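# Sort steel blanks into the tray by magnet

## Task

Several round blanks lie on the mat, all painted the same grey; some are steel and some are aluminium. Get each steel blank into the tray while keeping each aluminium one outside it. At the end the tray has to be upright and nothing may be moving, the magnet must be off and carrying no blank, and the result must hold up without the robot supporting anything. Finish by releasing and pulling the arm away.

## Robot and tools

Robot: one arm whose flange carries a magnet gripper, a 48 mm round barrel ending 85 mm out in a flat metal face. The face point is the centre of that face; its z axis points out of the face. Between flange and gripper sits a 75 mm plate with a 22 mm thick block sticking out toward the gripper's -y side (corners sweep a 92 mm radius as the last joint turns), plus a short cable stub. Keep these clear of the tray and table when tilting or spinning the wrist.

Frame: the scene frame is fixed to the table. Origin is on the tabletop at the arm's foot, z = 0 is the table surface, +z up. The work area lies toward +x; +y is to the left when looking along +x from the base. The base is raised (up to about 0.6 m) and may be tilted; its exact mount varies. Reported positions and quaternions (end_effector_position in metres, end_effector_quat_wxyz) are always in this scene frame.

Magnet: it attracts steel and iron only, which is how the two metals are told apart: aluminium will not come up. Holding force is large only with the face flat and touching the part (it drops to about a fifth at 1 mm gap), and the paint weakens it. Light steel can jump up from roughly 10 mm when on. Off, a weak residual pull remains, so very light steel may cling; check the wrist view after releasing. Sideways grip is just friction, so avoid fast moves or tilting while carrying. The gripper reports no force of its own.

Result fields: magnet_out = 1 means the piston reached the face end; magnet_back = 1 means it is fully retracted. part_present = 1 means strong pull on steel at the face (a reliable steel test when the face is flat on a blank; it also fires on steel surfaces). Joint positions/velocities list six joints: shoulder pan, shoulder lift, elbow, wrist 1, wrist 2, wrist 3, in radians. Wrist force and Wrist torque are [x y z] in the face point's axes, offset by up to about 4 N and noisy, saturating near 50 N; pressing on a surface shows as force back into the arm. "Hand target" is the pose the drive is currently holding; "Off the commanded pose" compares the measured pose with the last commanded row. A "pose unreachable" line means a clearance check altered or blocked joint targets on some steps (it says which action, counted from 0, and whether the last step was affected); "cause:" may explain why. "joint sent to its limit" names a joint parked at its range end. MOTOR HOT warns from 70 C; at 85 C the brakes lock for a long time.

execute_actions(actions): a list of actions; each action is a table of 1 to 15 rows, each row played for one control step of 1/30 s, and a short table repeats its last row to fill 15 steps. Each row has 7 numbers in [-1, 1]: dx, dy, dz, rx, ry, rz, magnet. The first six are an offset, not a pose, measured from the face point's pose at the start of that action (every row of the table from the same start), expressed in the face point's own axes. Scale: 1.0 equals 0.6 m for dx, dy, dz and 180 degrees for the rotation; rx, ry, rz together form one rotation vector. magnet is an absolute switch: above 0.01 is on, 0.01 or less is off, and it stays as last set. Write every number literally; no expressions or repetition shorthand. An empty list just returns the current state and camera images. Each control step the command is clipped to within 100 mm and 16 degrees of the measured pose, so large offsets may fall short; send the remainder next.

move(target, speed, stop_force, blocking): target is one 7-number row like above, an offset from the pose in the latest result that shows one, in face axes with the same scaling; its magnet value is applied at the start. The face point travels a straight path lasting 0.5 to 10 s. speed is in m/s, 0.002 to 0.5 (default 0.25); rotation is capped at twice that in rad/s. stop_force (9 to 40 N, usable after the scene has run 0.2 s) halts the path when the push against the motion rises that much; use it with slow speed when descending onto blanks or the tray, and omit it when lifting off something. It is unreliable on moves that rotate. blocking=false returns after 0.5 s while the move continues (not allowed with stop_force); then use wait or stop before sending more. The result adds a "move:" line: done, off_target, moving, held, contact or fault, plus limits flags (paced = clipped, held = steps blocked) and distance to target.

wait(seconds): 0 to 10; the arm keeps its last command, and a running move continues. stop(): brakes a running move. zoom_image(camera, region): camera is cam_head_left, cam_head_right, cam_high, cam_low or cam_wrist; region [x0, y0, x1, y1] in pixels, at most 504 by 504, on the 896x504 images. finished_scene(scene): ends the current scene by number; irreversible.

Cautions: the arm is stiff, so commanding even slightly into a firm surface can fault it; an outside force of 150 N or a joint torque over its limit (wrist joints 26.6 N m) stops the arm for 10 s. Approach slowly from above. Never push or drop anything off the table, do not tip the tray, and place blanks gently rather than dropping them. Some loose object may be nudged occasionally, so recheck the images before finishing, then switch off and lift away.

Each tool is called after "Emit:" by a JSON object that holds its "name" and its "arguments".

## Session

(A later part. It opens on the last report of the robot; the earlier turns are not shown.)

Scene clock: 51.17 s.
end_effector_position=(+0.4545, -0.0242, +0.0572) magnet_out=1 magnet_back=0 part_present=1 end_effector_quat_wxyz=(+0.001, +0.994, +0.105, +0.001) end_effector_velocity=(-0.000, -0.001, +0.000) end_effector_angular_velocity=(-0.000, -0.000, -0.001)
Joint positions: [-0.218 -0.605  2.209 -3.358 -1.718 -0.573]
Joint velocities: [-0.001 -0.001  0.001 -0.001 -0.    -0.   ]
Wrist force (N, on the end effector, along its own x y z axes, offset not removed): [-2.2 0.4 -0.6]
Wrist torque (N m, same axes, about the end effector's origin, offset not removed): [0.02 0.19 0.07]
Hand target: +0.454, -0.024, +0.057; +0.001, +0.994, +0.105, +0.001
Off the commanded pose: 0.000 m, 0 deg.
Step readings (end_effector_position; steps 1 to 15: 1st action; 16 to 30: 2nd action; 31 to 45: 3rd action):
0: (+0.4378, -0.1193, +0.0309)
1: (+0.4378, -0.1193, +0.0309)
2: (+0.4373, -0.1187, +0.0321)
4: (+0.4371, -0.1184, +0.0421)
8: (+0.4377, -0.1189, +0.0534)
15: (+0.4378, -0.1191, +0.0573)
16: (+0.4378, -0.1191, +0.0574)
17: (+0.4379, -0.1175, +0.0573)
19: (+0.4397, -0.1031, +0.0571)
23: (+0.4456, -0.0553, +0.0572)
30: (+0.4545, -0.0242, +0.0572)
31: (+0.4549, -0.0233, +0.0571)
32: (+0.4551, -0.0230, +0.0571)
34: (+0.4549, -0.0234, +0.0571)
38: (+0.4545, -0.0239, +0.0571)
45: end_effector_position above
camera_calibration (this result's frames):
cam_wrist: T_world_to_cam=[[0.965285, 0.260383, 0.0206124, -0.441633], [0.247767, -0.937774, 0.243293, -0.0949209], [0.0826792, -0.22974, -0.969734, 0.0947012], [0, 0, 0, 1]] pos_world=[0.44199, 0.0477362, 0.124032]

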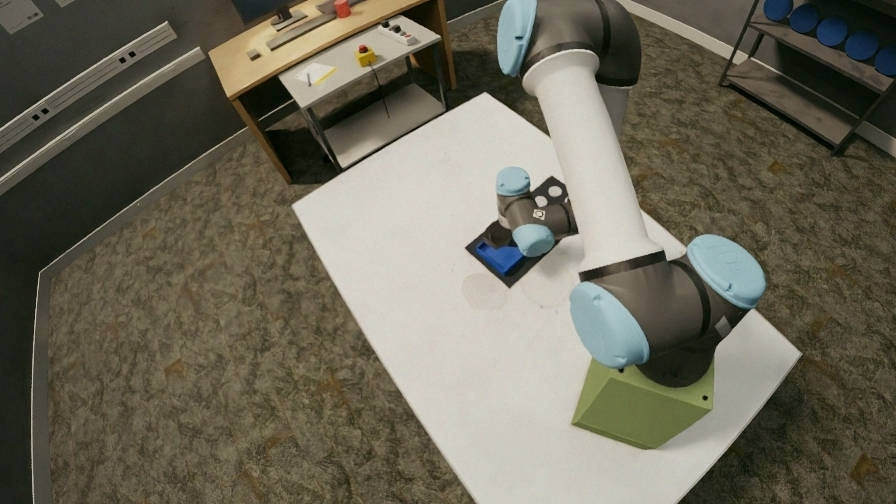

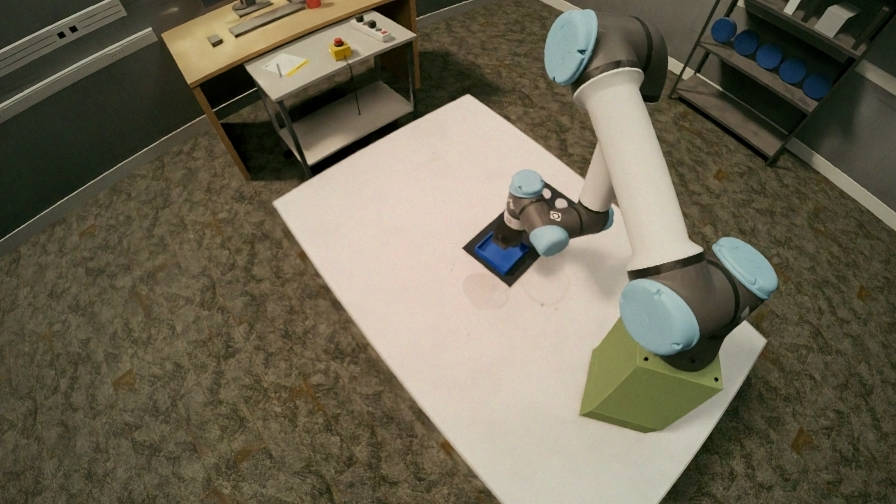

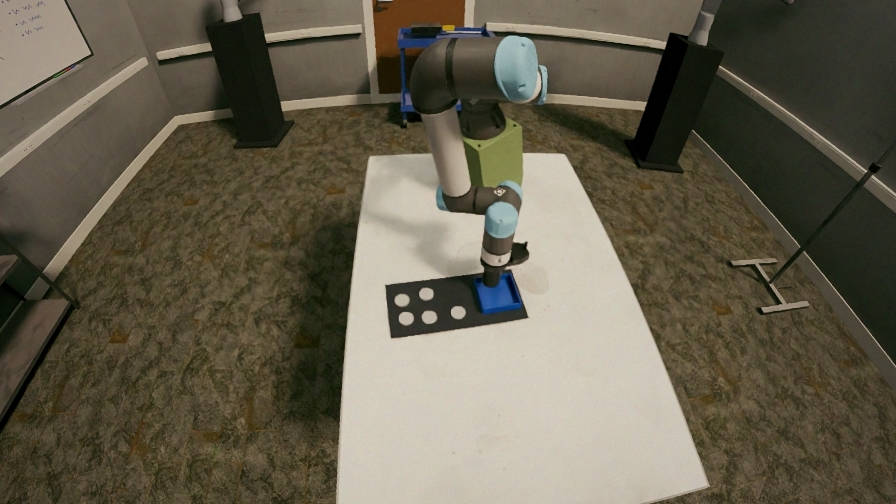

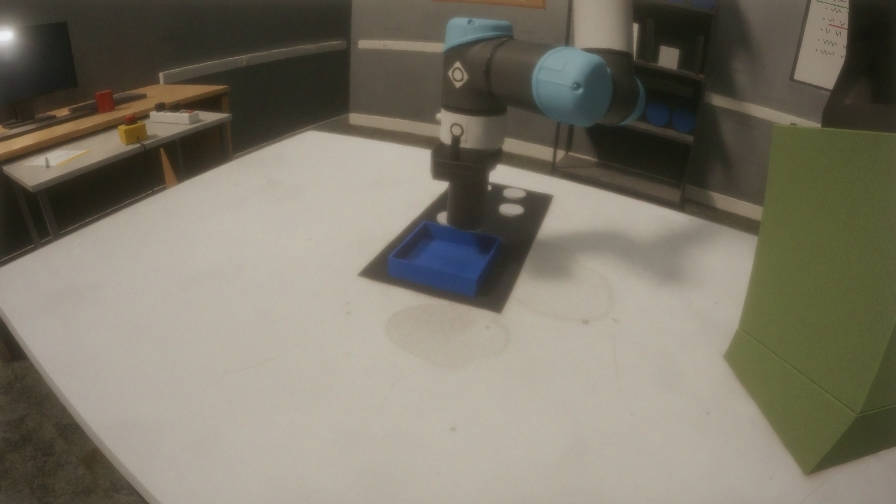

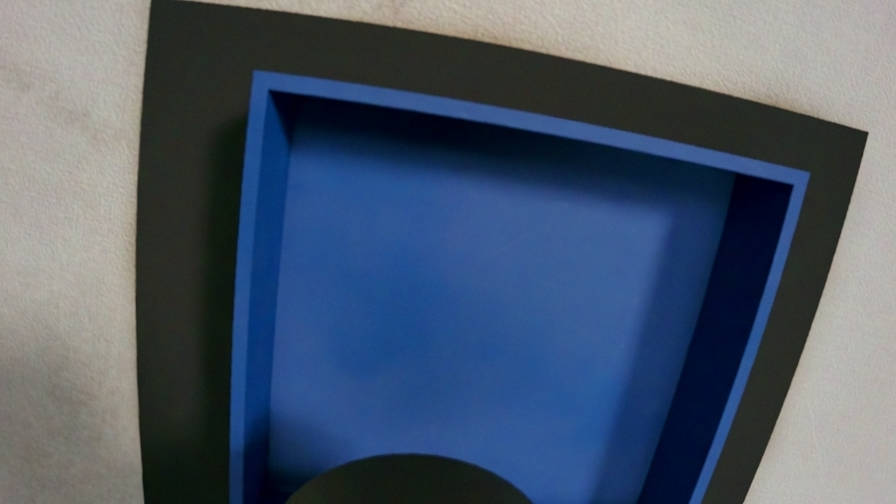

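Emit:
{"name": "execute_actions", "arguments": {"actions": [[[0,-0.012,0,0,0,0,1]],[[0,0,0.03,0,0,0,1],[0,0,0.03,0,0,0,1],[0,0,0.03,0,0,0,1],[0,0,0.05,0,0,0,1],[0,0,0.05,0,0,0,1],[0,0,0.064,0,0,0,1]],[[0,0,0,0,0,0,0]],[[0,0,-0.055,0,0,0,0]]]}}

Scene clock: 65.70 s.
end_effector_position=(+0.4528, -0.0172, +0.0525) magnet_out=0 magnet_back=1 part_present=0 end_effector_quat_wxyz=(+0.001, +0.994, +0.105, +0.001) end_effector_velocity=(-0.000, -0.000, +0.005) end_effector_angular_velocity=(-0.001, +0.002, +0.000)
Joint positions: [-0.206 -0.587  2.206 -3.37  -1.72  -0.561]
Joint velocities: [ 0.002 -0.015  0.008  0.009 -0.002  0.002]
Wrist force (N, on the end effector, along its own x y z axes, offset not removed): [-2.8 -0.5 0.0]
Wrist torque (N m, same axes, about the end effector's origin, offset not removed): [-0.12 0.21 0.06]
Hand target: +0.453, -0.017, +0.053; +0.001, +0.994, +0.105, +0.001
Off the commanded pose: 0.001 m, 0 deg.
Step readings (end_effector_position; steps 1 to 15: 1st action; 16 to 30: 2nd action; 31 to 45: 3rd action; 46 to 60: 4th action):
0: (+0.4545, -0.0242, +0.0572)
1: (+0.4545, -0.0242, +0.0572)
2: (+0.4544, -0.0236, +0.0573)
4: (+0.4538, -0.0208, +0.0573)
8: (+0.4532, -0.0181, +0.0572)
15: (+0.4530, -0.0172, +0.0572)
16: (+0.4530, -0.0172, +0.0572)
17: (+0.4533, -0.0174, +0.0561)
19: (+0.4530, -0.0173, +0.0490)
23: (+0.4525, -0.0173, +0.0322)
30: (+0.4528, -0.0173, +0.0201)
31: (+0.4529, -0.0173, +0.0197)
32: (+0.4529, -0.0173, +0.0195)
34: (+0.4530, -0.0174, +0.0196)
38: (+0.4529, -0.0174, +0.0199)
45: (+0.4528, -0.0174, +0.0200)
46: (+0.4528, -0.0174, +0.0200)
47: (+0.4521, -0.0167, +0.0213)
49: (+0.4516, -0.0163, +0.0332)
53: (+0.4525, -0.0169, +0.0474)
60: end_effector_position above
camera_calibration (this result's frames):
cam_wrist: T_world_to_cam=[[0.965308, 0.260304, 0.0205537, -0.441723], [0.24771, -0.937809, 0.243215, -0.0868171], [0.0825854, -0.229686, -0.969755, 0.0919618], [0, 0, 0, 1]] pos_world=[0.44031, 0.0546869, 0.119375]

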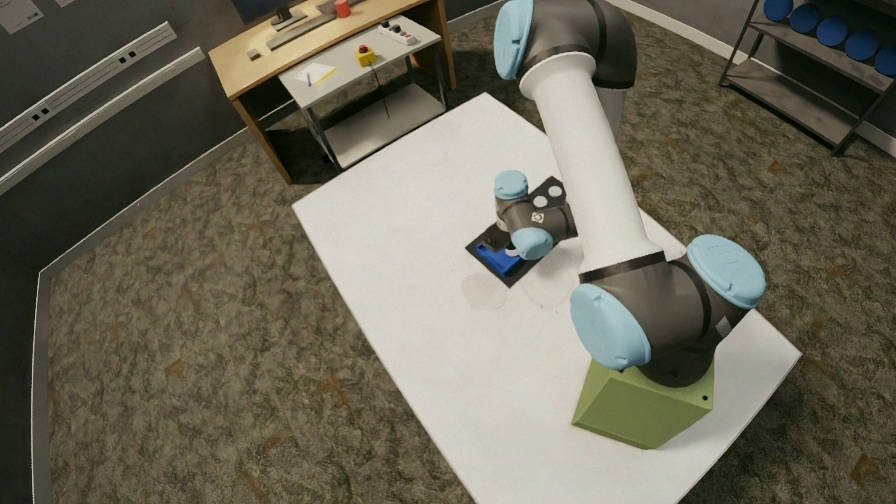

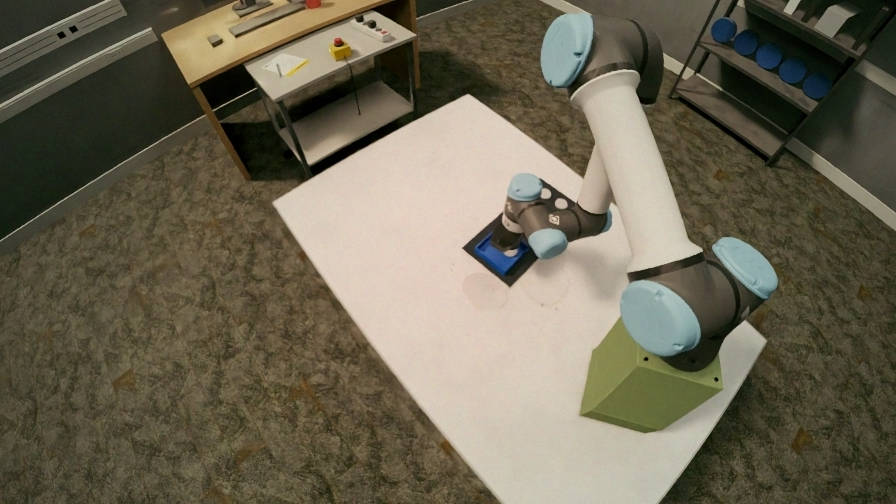

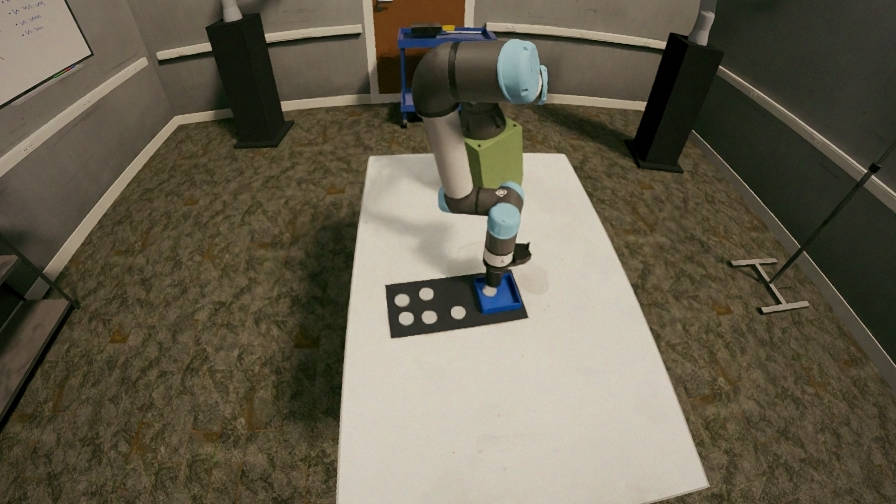

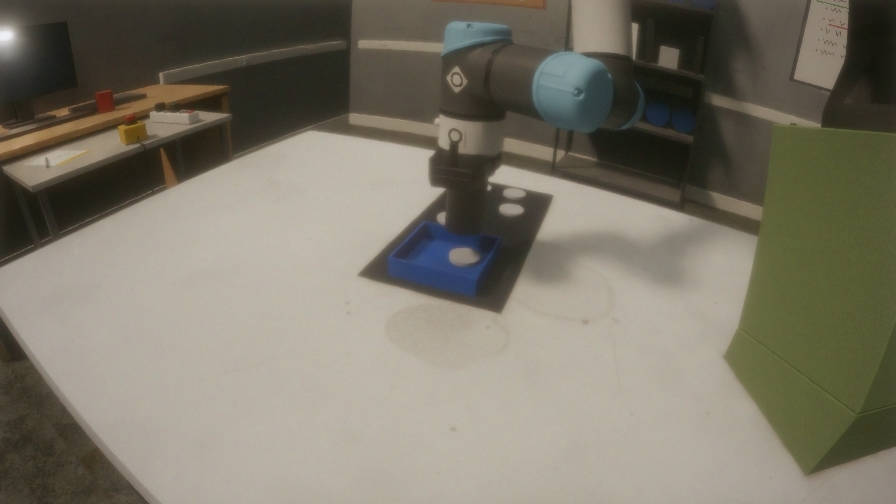

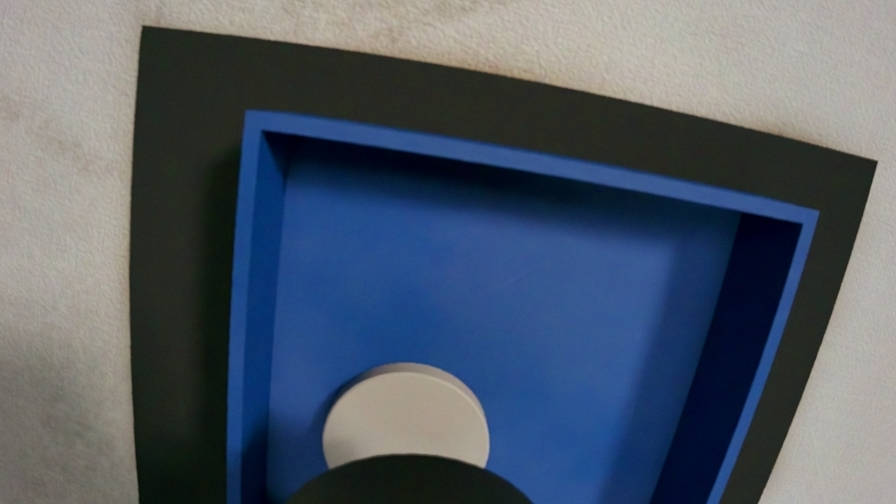

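Emit:
{"name": "execute_actions", "arguments": {"actions": [[[0.02,0.05,0,0,0,0,0],[0.04,0.1,0,0,0,0,0],[0.06,0.15,0,0,0,0,0],[0.074,0.1823,0,0,0,0,0]],[[0,0,0.03,0,0,0,0],[0,0,0.03,0,0,0,0],[0,0,0.05,0,0,0,0],[0,0,0.066,0,0,0,0]],[[0,0,0,0,0,0,0]],[[0,0,0,0,0,0,1]],[[0,0,-0.03,0,0,0,1]]]}}

Scene clock: 74.30 s.
end_effector_position=(+0.5168, -0.1134, +0.0331) magnet_out=1 magnet_back=0 part_present=1 end_effector_quat_wxyz=(+0.002, +0.995, +0.105, +0.002) end_effector_velocity=(+0.000, -0.000, +0.002) end_effector_angular_velocity=(+0.000, -0.000, -0.000)
Joint positions: [-0.341 -0.59   2.003 -3.186 -1.695 -0.695]
Joint velocities: [ 0.    -0.006  0.003  0.003  0.     0.001]
Wrist force (N, on the end effector, along its own x y z axes, offset not removed): [-4.6 -1.5 0.8]
Wrist torque (N m, same axes, about the end effector's origin, offset not removed): [-0.13 0.43 0.08]
Hand target: +0.517, -0.113, +0.033; +0.002, +0.995, +0.105, +0.002
Off the commanded pose: 0.000 m, 0 deg.
Step readings (end_effector_position; steps 1 to 15: 1st action; 16 to 30: 2nd action; 31 to 45: 3rd action; 46 to 60: 4th action; 61 to 75: 5th action):
0: (+0.4528, -0.0173, +0.0530)
1: (+0.4528, -0.0173, +0.0530)
2: (+0.4542, -0.0191, +0.0532)
4: (+0.4672, -0.0383, +0.0547)
8: (+0.4997, -0.0924, +0.0583)
15: (+0.5169, -0.1133, +0.0541)
16: (+0.5175, -0.1138, +0.0537)
17: (+0.5180, -0.1143, +0.0524)
19: (+0.5175, -0.1141, +0.0445)
23: (+0.5162, -0.1134, +0.0243)
30: (+0.5168, -0.1135, +0.0154)
31: (+0.5169, -0.1135, +0.0151)
32: (+0.5169, -0.1135, +0.0150)
34: (+0.5169, -0.1135, +0.0150)
38: (+0.5169, -0.1135, +0.0153)
45: (+0.5168, -0.1135, +0.0154)
46: (+0.5168, -0.1135, +0.0154)
47: (+0.5168, -0.1135, +0.0154)
49: (+0.5168, -0.1135, +0.0154)
53: (+0.5168, -0.1135, +0.0154)
60: (+0.5168, -0.1135, +0.0154)
61: (+0.5168, -0.1135, +0.0154)
62: (+0.5165, -0.1133, +0.0165)
64: (+0.5166, -0.1133, +0.0236)
68: (+0.5168, -0.1134, +0.0308)
75: end_effector_position above
camera_calibration (this result's frames):
cam_wrist: T_world_to_cam=[[0.965393, 0.259816, 0.0226261, -0.478208], [0.24655, -0.937489, 0.245616, -0.187591], [0.0850268, -0.231538, -0.969103, 0.0443073], [0, 0, 0, 1]] pos_world=[0.504142, -0.041359, 0.0998336]

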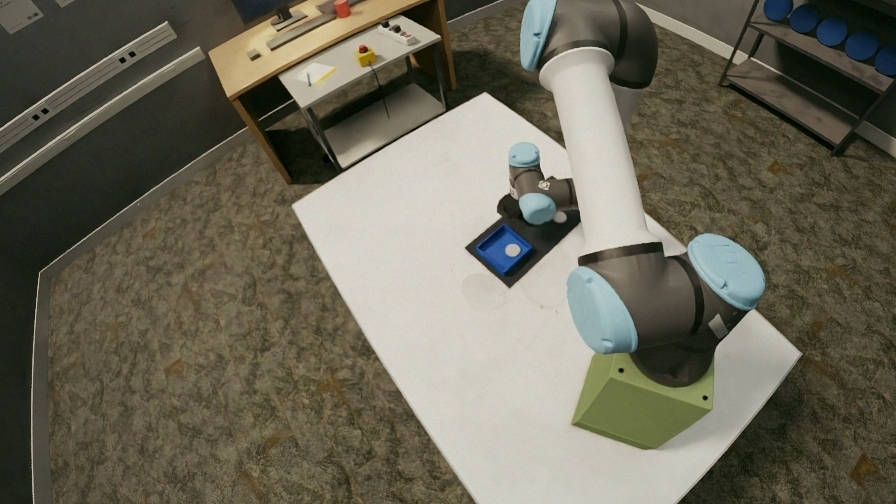

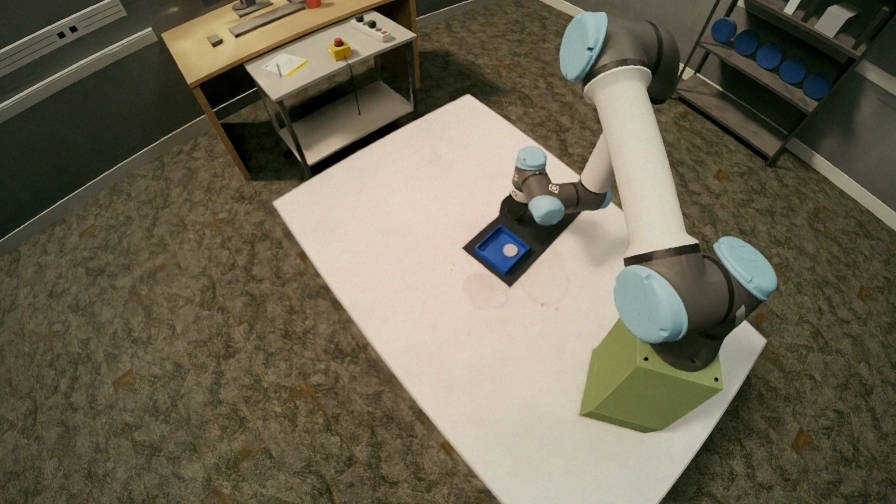

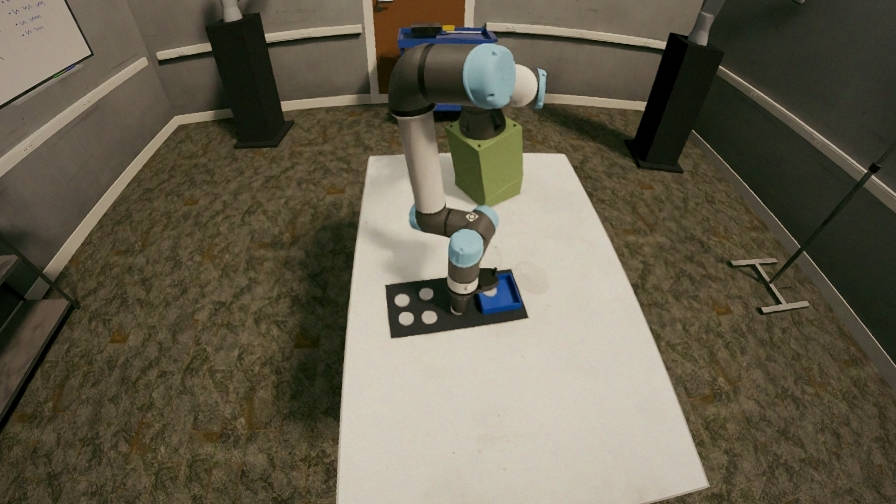

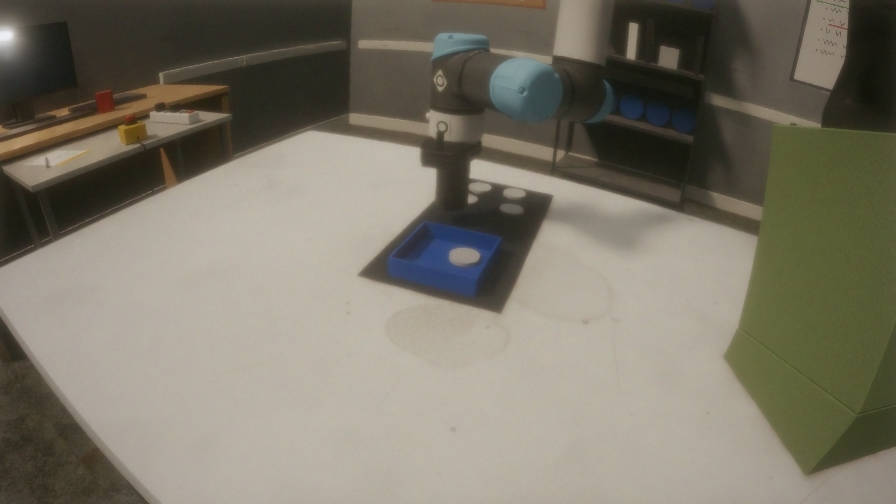

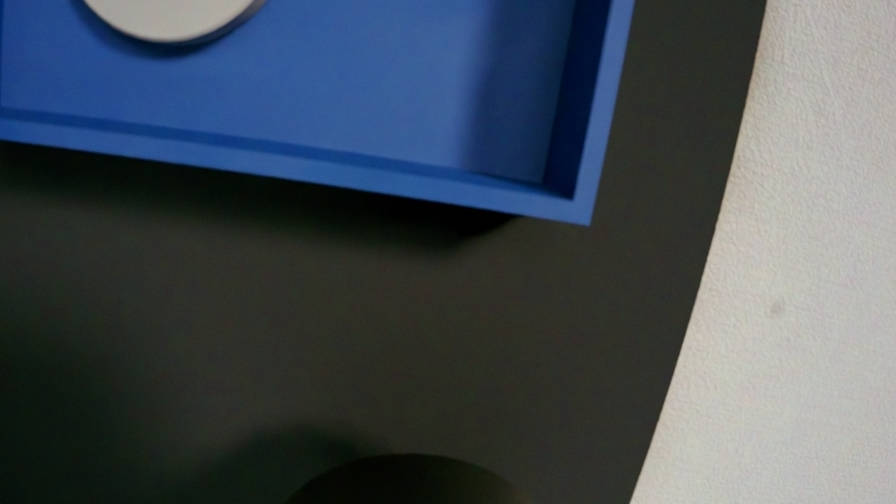

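Emit:
{"name": "execute_actions", "arguments": {"actions": [[[0,0,-0.045,0,0,0,1]],[[0,-0.04,0,0,0,0,1],[0,-0.08,0,0,0,0,1],[-0.005,-0.12,0,0,0,0,1],[-0.005,-0.16,0,0,0,0,1],[-0.008,-0.2,0,0,0,0,1],[-0.011,-0.238,0,0,0,0,1]],[[0,0,0,0,0,0,1]]]}}

Scene clock: 82.80 s.
end_effector_position=(+0.4804, +0.0189, +0.0590) magnet_out=1 magnet_back=0 part_present=1 end_effector_quat_wxyz=(+0.001, +0.994, +0.106, +0.001) end_effector_velocity=(+0.000, -0.000, +0.000) end_effector_angular_velocity=(-0.000, -0.000, +0.000)
Joint positions: [-0.11  -0.599  2.139 -3.278 -1.735 -0.467]
Joint velocities: [-0.001 -0.     0.    -0.     0.    -0.001]
Wrist force (N, on the end effector, along its own x y z axes, offset not removed): [-4.1 0.0 -0.2]
Wrist torque (N m, same axes, about the end effector's origin, offset not removed): [-0.03 0.41 0.11]
Hand target: +0.480, +0.019, +0.059; +0.001, +0.994, +0.106, +0.001
Off the commanded pose: 0.000 m, 0 deg.
Step readings (end_effector_position; steps 1 to 15: 1st action; 16 to 30: 2nd action; 31 to 45: 3rd action):
0: (+0.5168, -0.1134, +0.0334)
1: (+0.5168, -0.1134, +0.0334)
2: (+0.5162, -0.1129, +0.0346)
4: (+0.5162, -0.1127, +0.0448)
8: (+0.5167, -0.1131, +0.0560)
15: (+0.5167, -0.1133, +0.0598)
16: (+0.5167, -0.1133, +0.0599)
17: (+0.5161, -0.1114, +0.0599)
19: (+0.5115, -0.0946, +0.0593)
23: (+0.4911, -0.0331, +0.0580)
30: (+0.4804, +0.0189, +0.0590)
31: (+0.4804, +0.0207, +0.0590)
32: (+0.4804, +0.0214, +0.0591)
34: (+0.4804, +0.0205, +0.0589)
38: (+0.4805, +0.0193, +0.0590)
45: end_effector_position above
camera_calibration (this result's frames):
cam_wrist: T_world_to_cam=[[0.964837, 0.26191, 0.0222137, -0.47783], [0.248966, -0.937707, 0.242324, -0.0619], [0.0842969, -0.228272, -0.969941, 0.10341], [0, 0, 0, 1]] pos_world=[0.467721, 0.0907097, 0.125915]

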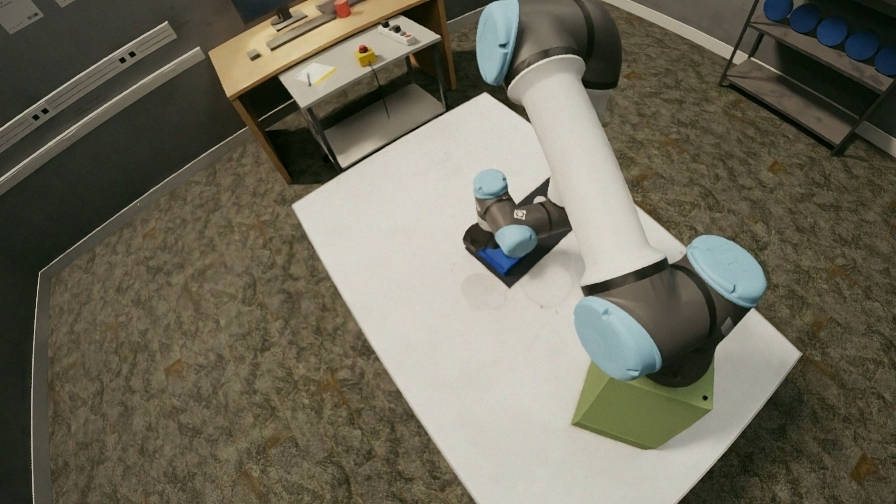

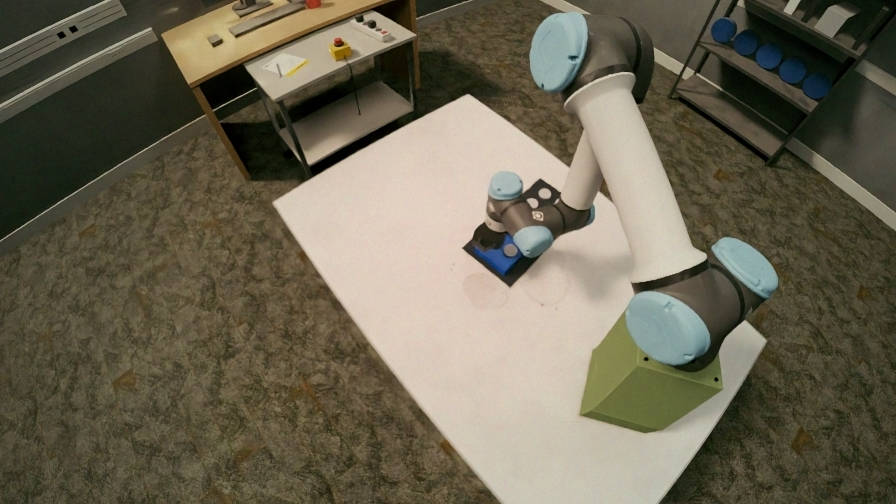

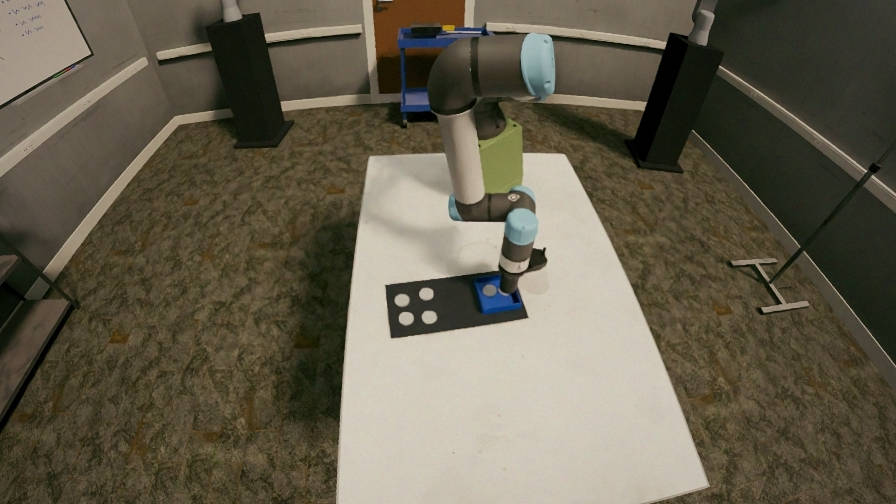

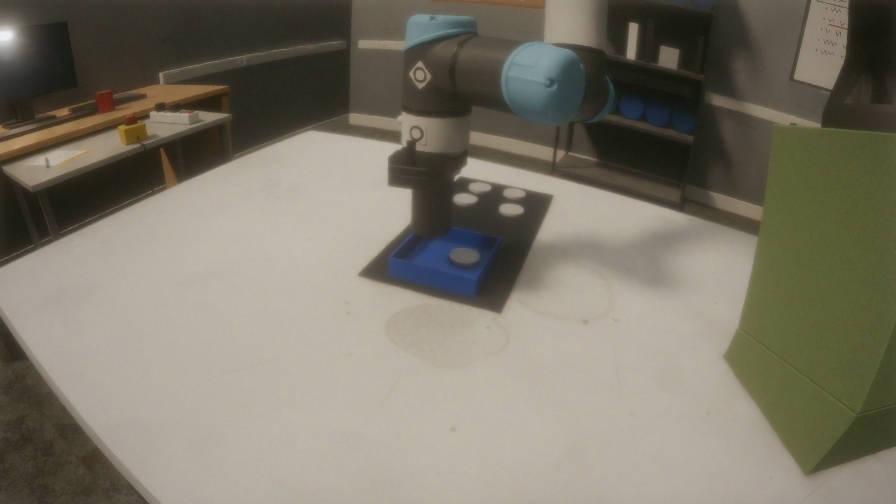

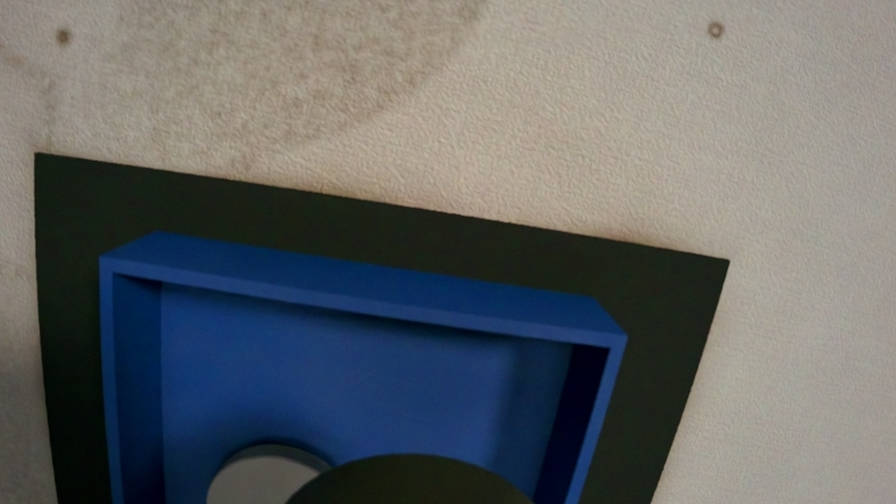

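Emit:
{"name": "execute_actions", "arguments": {"actions": [[[0,0,0.03,0,0,0,1],[0,0,0.03,0,0,0,1],[0,0,0.03,0,0,0,1],[0,0,0.05,0,0,0,1],[0,0,0.05,0,0,0,1],[0,0,0.065,0,0,0,1]],[[0,0,0,0,0,0,0]],[[0,0,-0.055,0,0,0,0]]]}}

Scene clock: 89.27 s.
end_effector_position=(+0.4802, +0.0189, +0.0538) magnet_out=0 magnet_back=1 part_present=0 end_effector_quat_wxyz=(+0.001, +0.994, +0.106, +0.001) end_effector_velocity=(+0.001, -0.000, +0.006) end_effector_angular_velocity=(+0.001, -0.002, -0.001)
Joint positions: [-0.112 -0.585  2.133 -3.286 -1.735 -0.469]
Joint velocities: [ 0.001 -0.015  0.006  0.007  0.002  0.002]
Wrist force (N, on the end effector, along its own x y z axes, offset not removed): [-2.8 0.2 -0.1]
Wrist torque (N m, same axes, about the end effector's origin, offset not removed): [-0.01 0.14 0.12]
Hand target: +0.480, +0.019, +0.054; +0.001, +0.994, +0.106, +0.001
Off the commanded pose: 0.001 m, 0 deg.
Step readings (end_effector_position; steps 1 to 15: 1st action; 16 to 30: 2nd action; 31 to 45: 3rd action):
0: (+0.4804, +0.0189, +0.0590)
1: (+0.4804, +0.0189, +0.0590)
2: (+0.4807, +0.0186, +0.0579)
4: (+0.4805, +0.0186, +0.0508)
8: (+0.4800, +0.0187, +0.0338)
15: (+0.4803, +0.0188, +0.0213)
16: (+0.4803, +0.0188, +0.0209)
17: (+0.4804, +0.0188, +0.0208)
19: (+0.4804, +0.0188, +0.0209)
23: (+0.4804, +0.0188, +0.0212)
30: (+0.4803, +0.0188, +0.0213)
31: (+0.4803, +0.0188, +0.0213)
32: (+0.4795, +0.0194, +0.0226)
34: (+0.4790, +0.0197, +0.0345)
38: (+0.4800, +0.0191, +0.0487)
45: end_effector_position above
camera_calibration (this result's frames):
cam_wrist: T_world_to_cam=[[0.964862, 0.261822, 0.022136, -0.477502], [0.248902, -0.937734, 0.242287, -0.0605958], [0.0841935, -0.228264, -0.969952, 0.0984209], [0, 0, 0, 1]] pos_world=[0.46752, 0.0906635, 0.120715]

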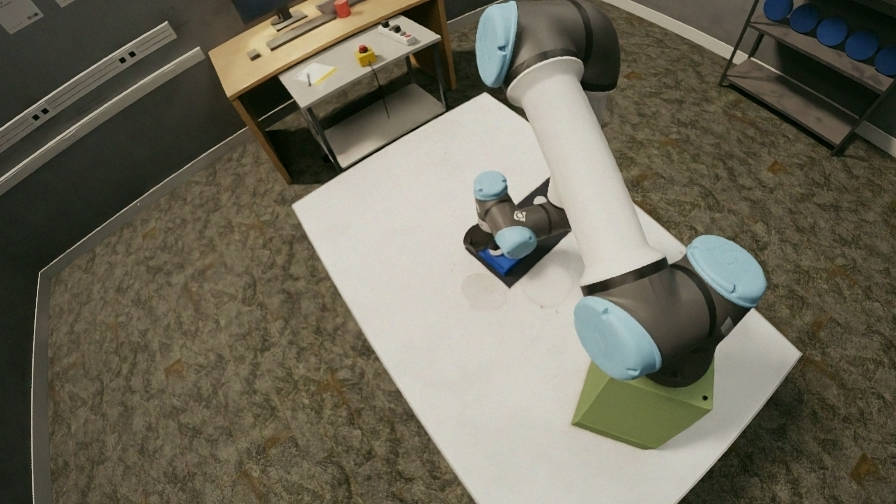

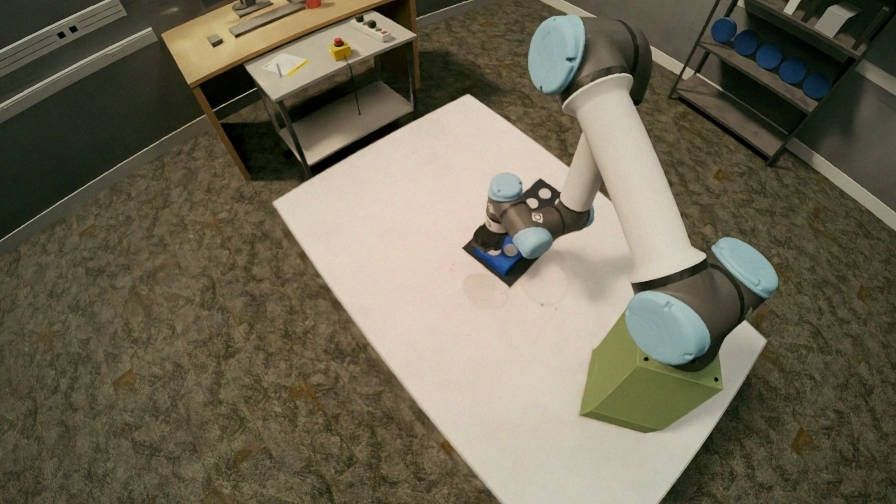

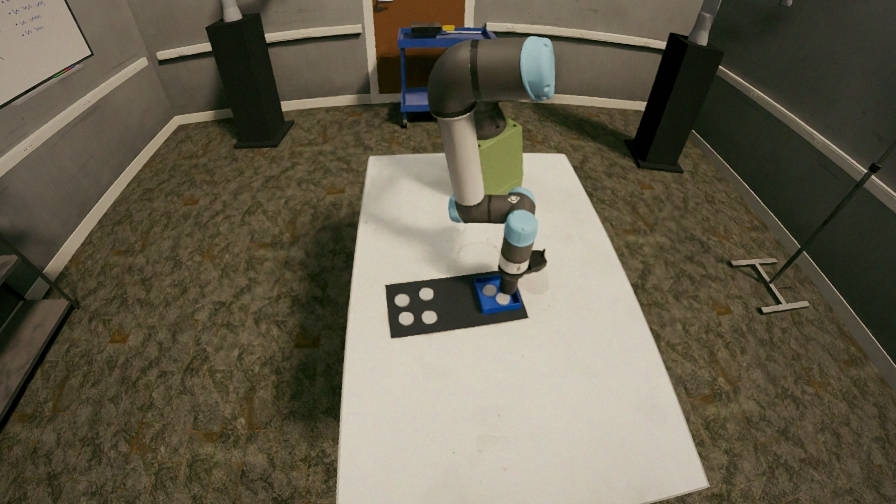

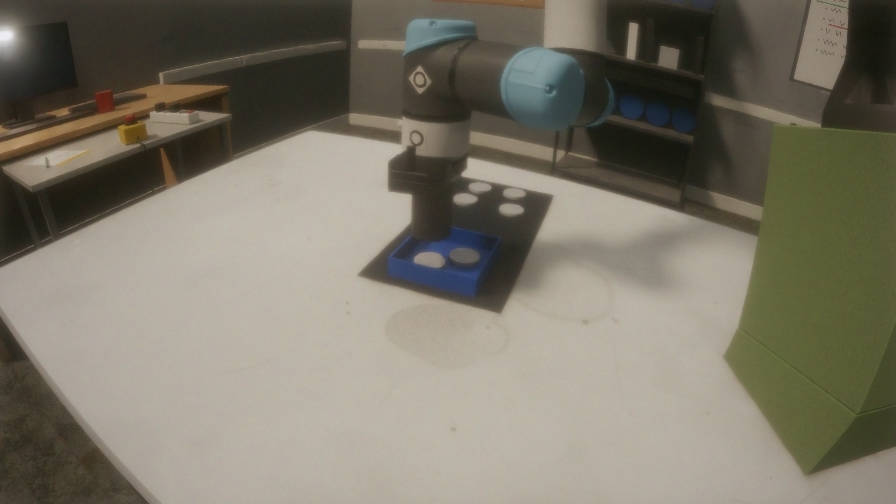

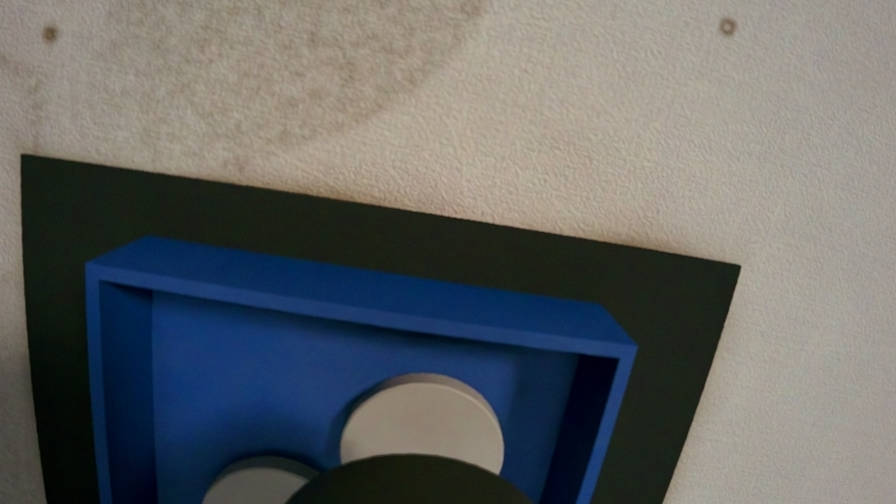

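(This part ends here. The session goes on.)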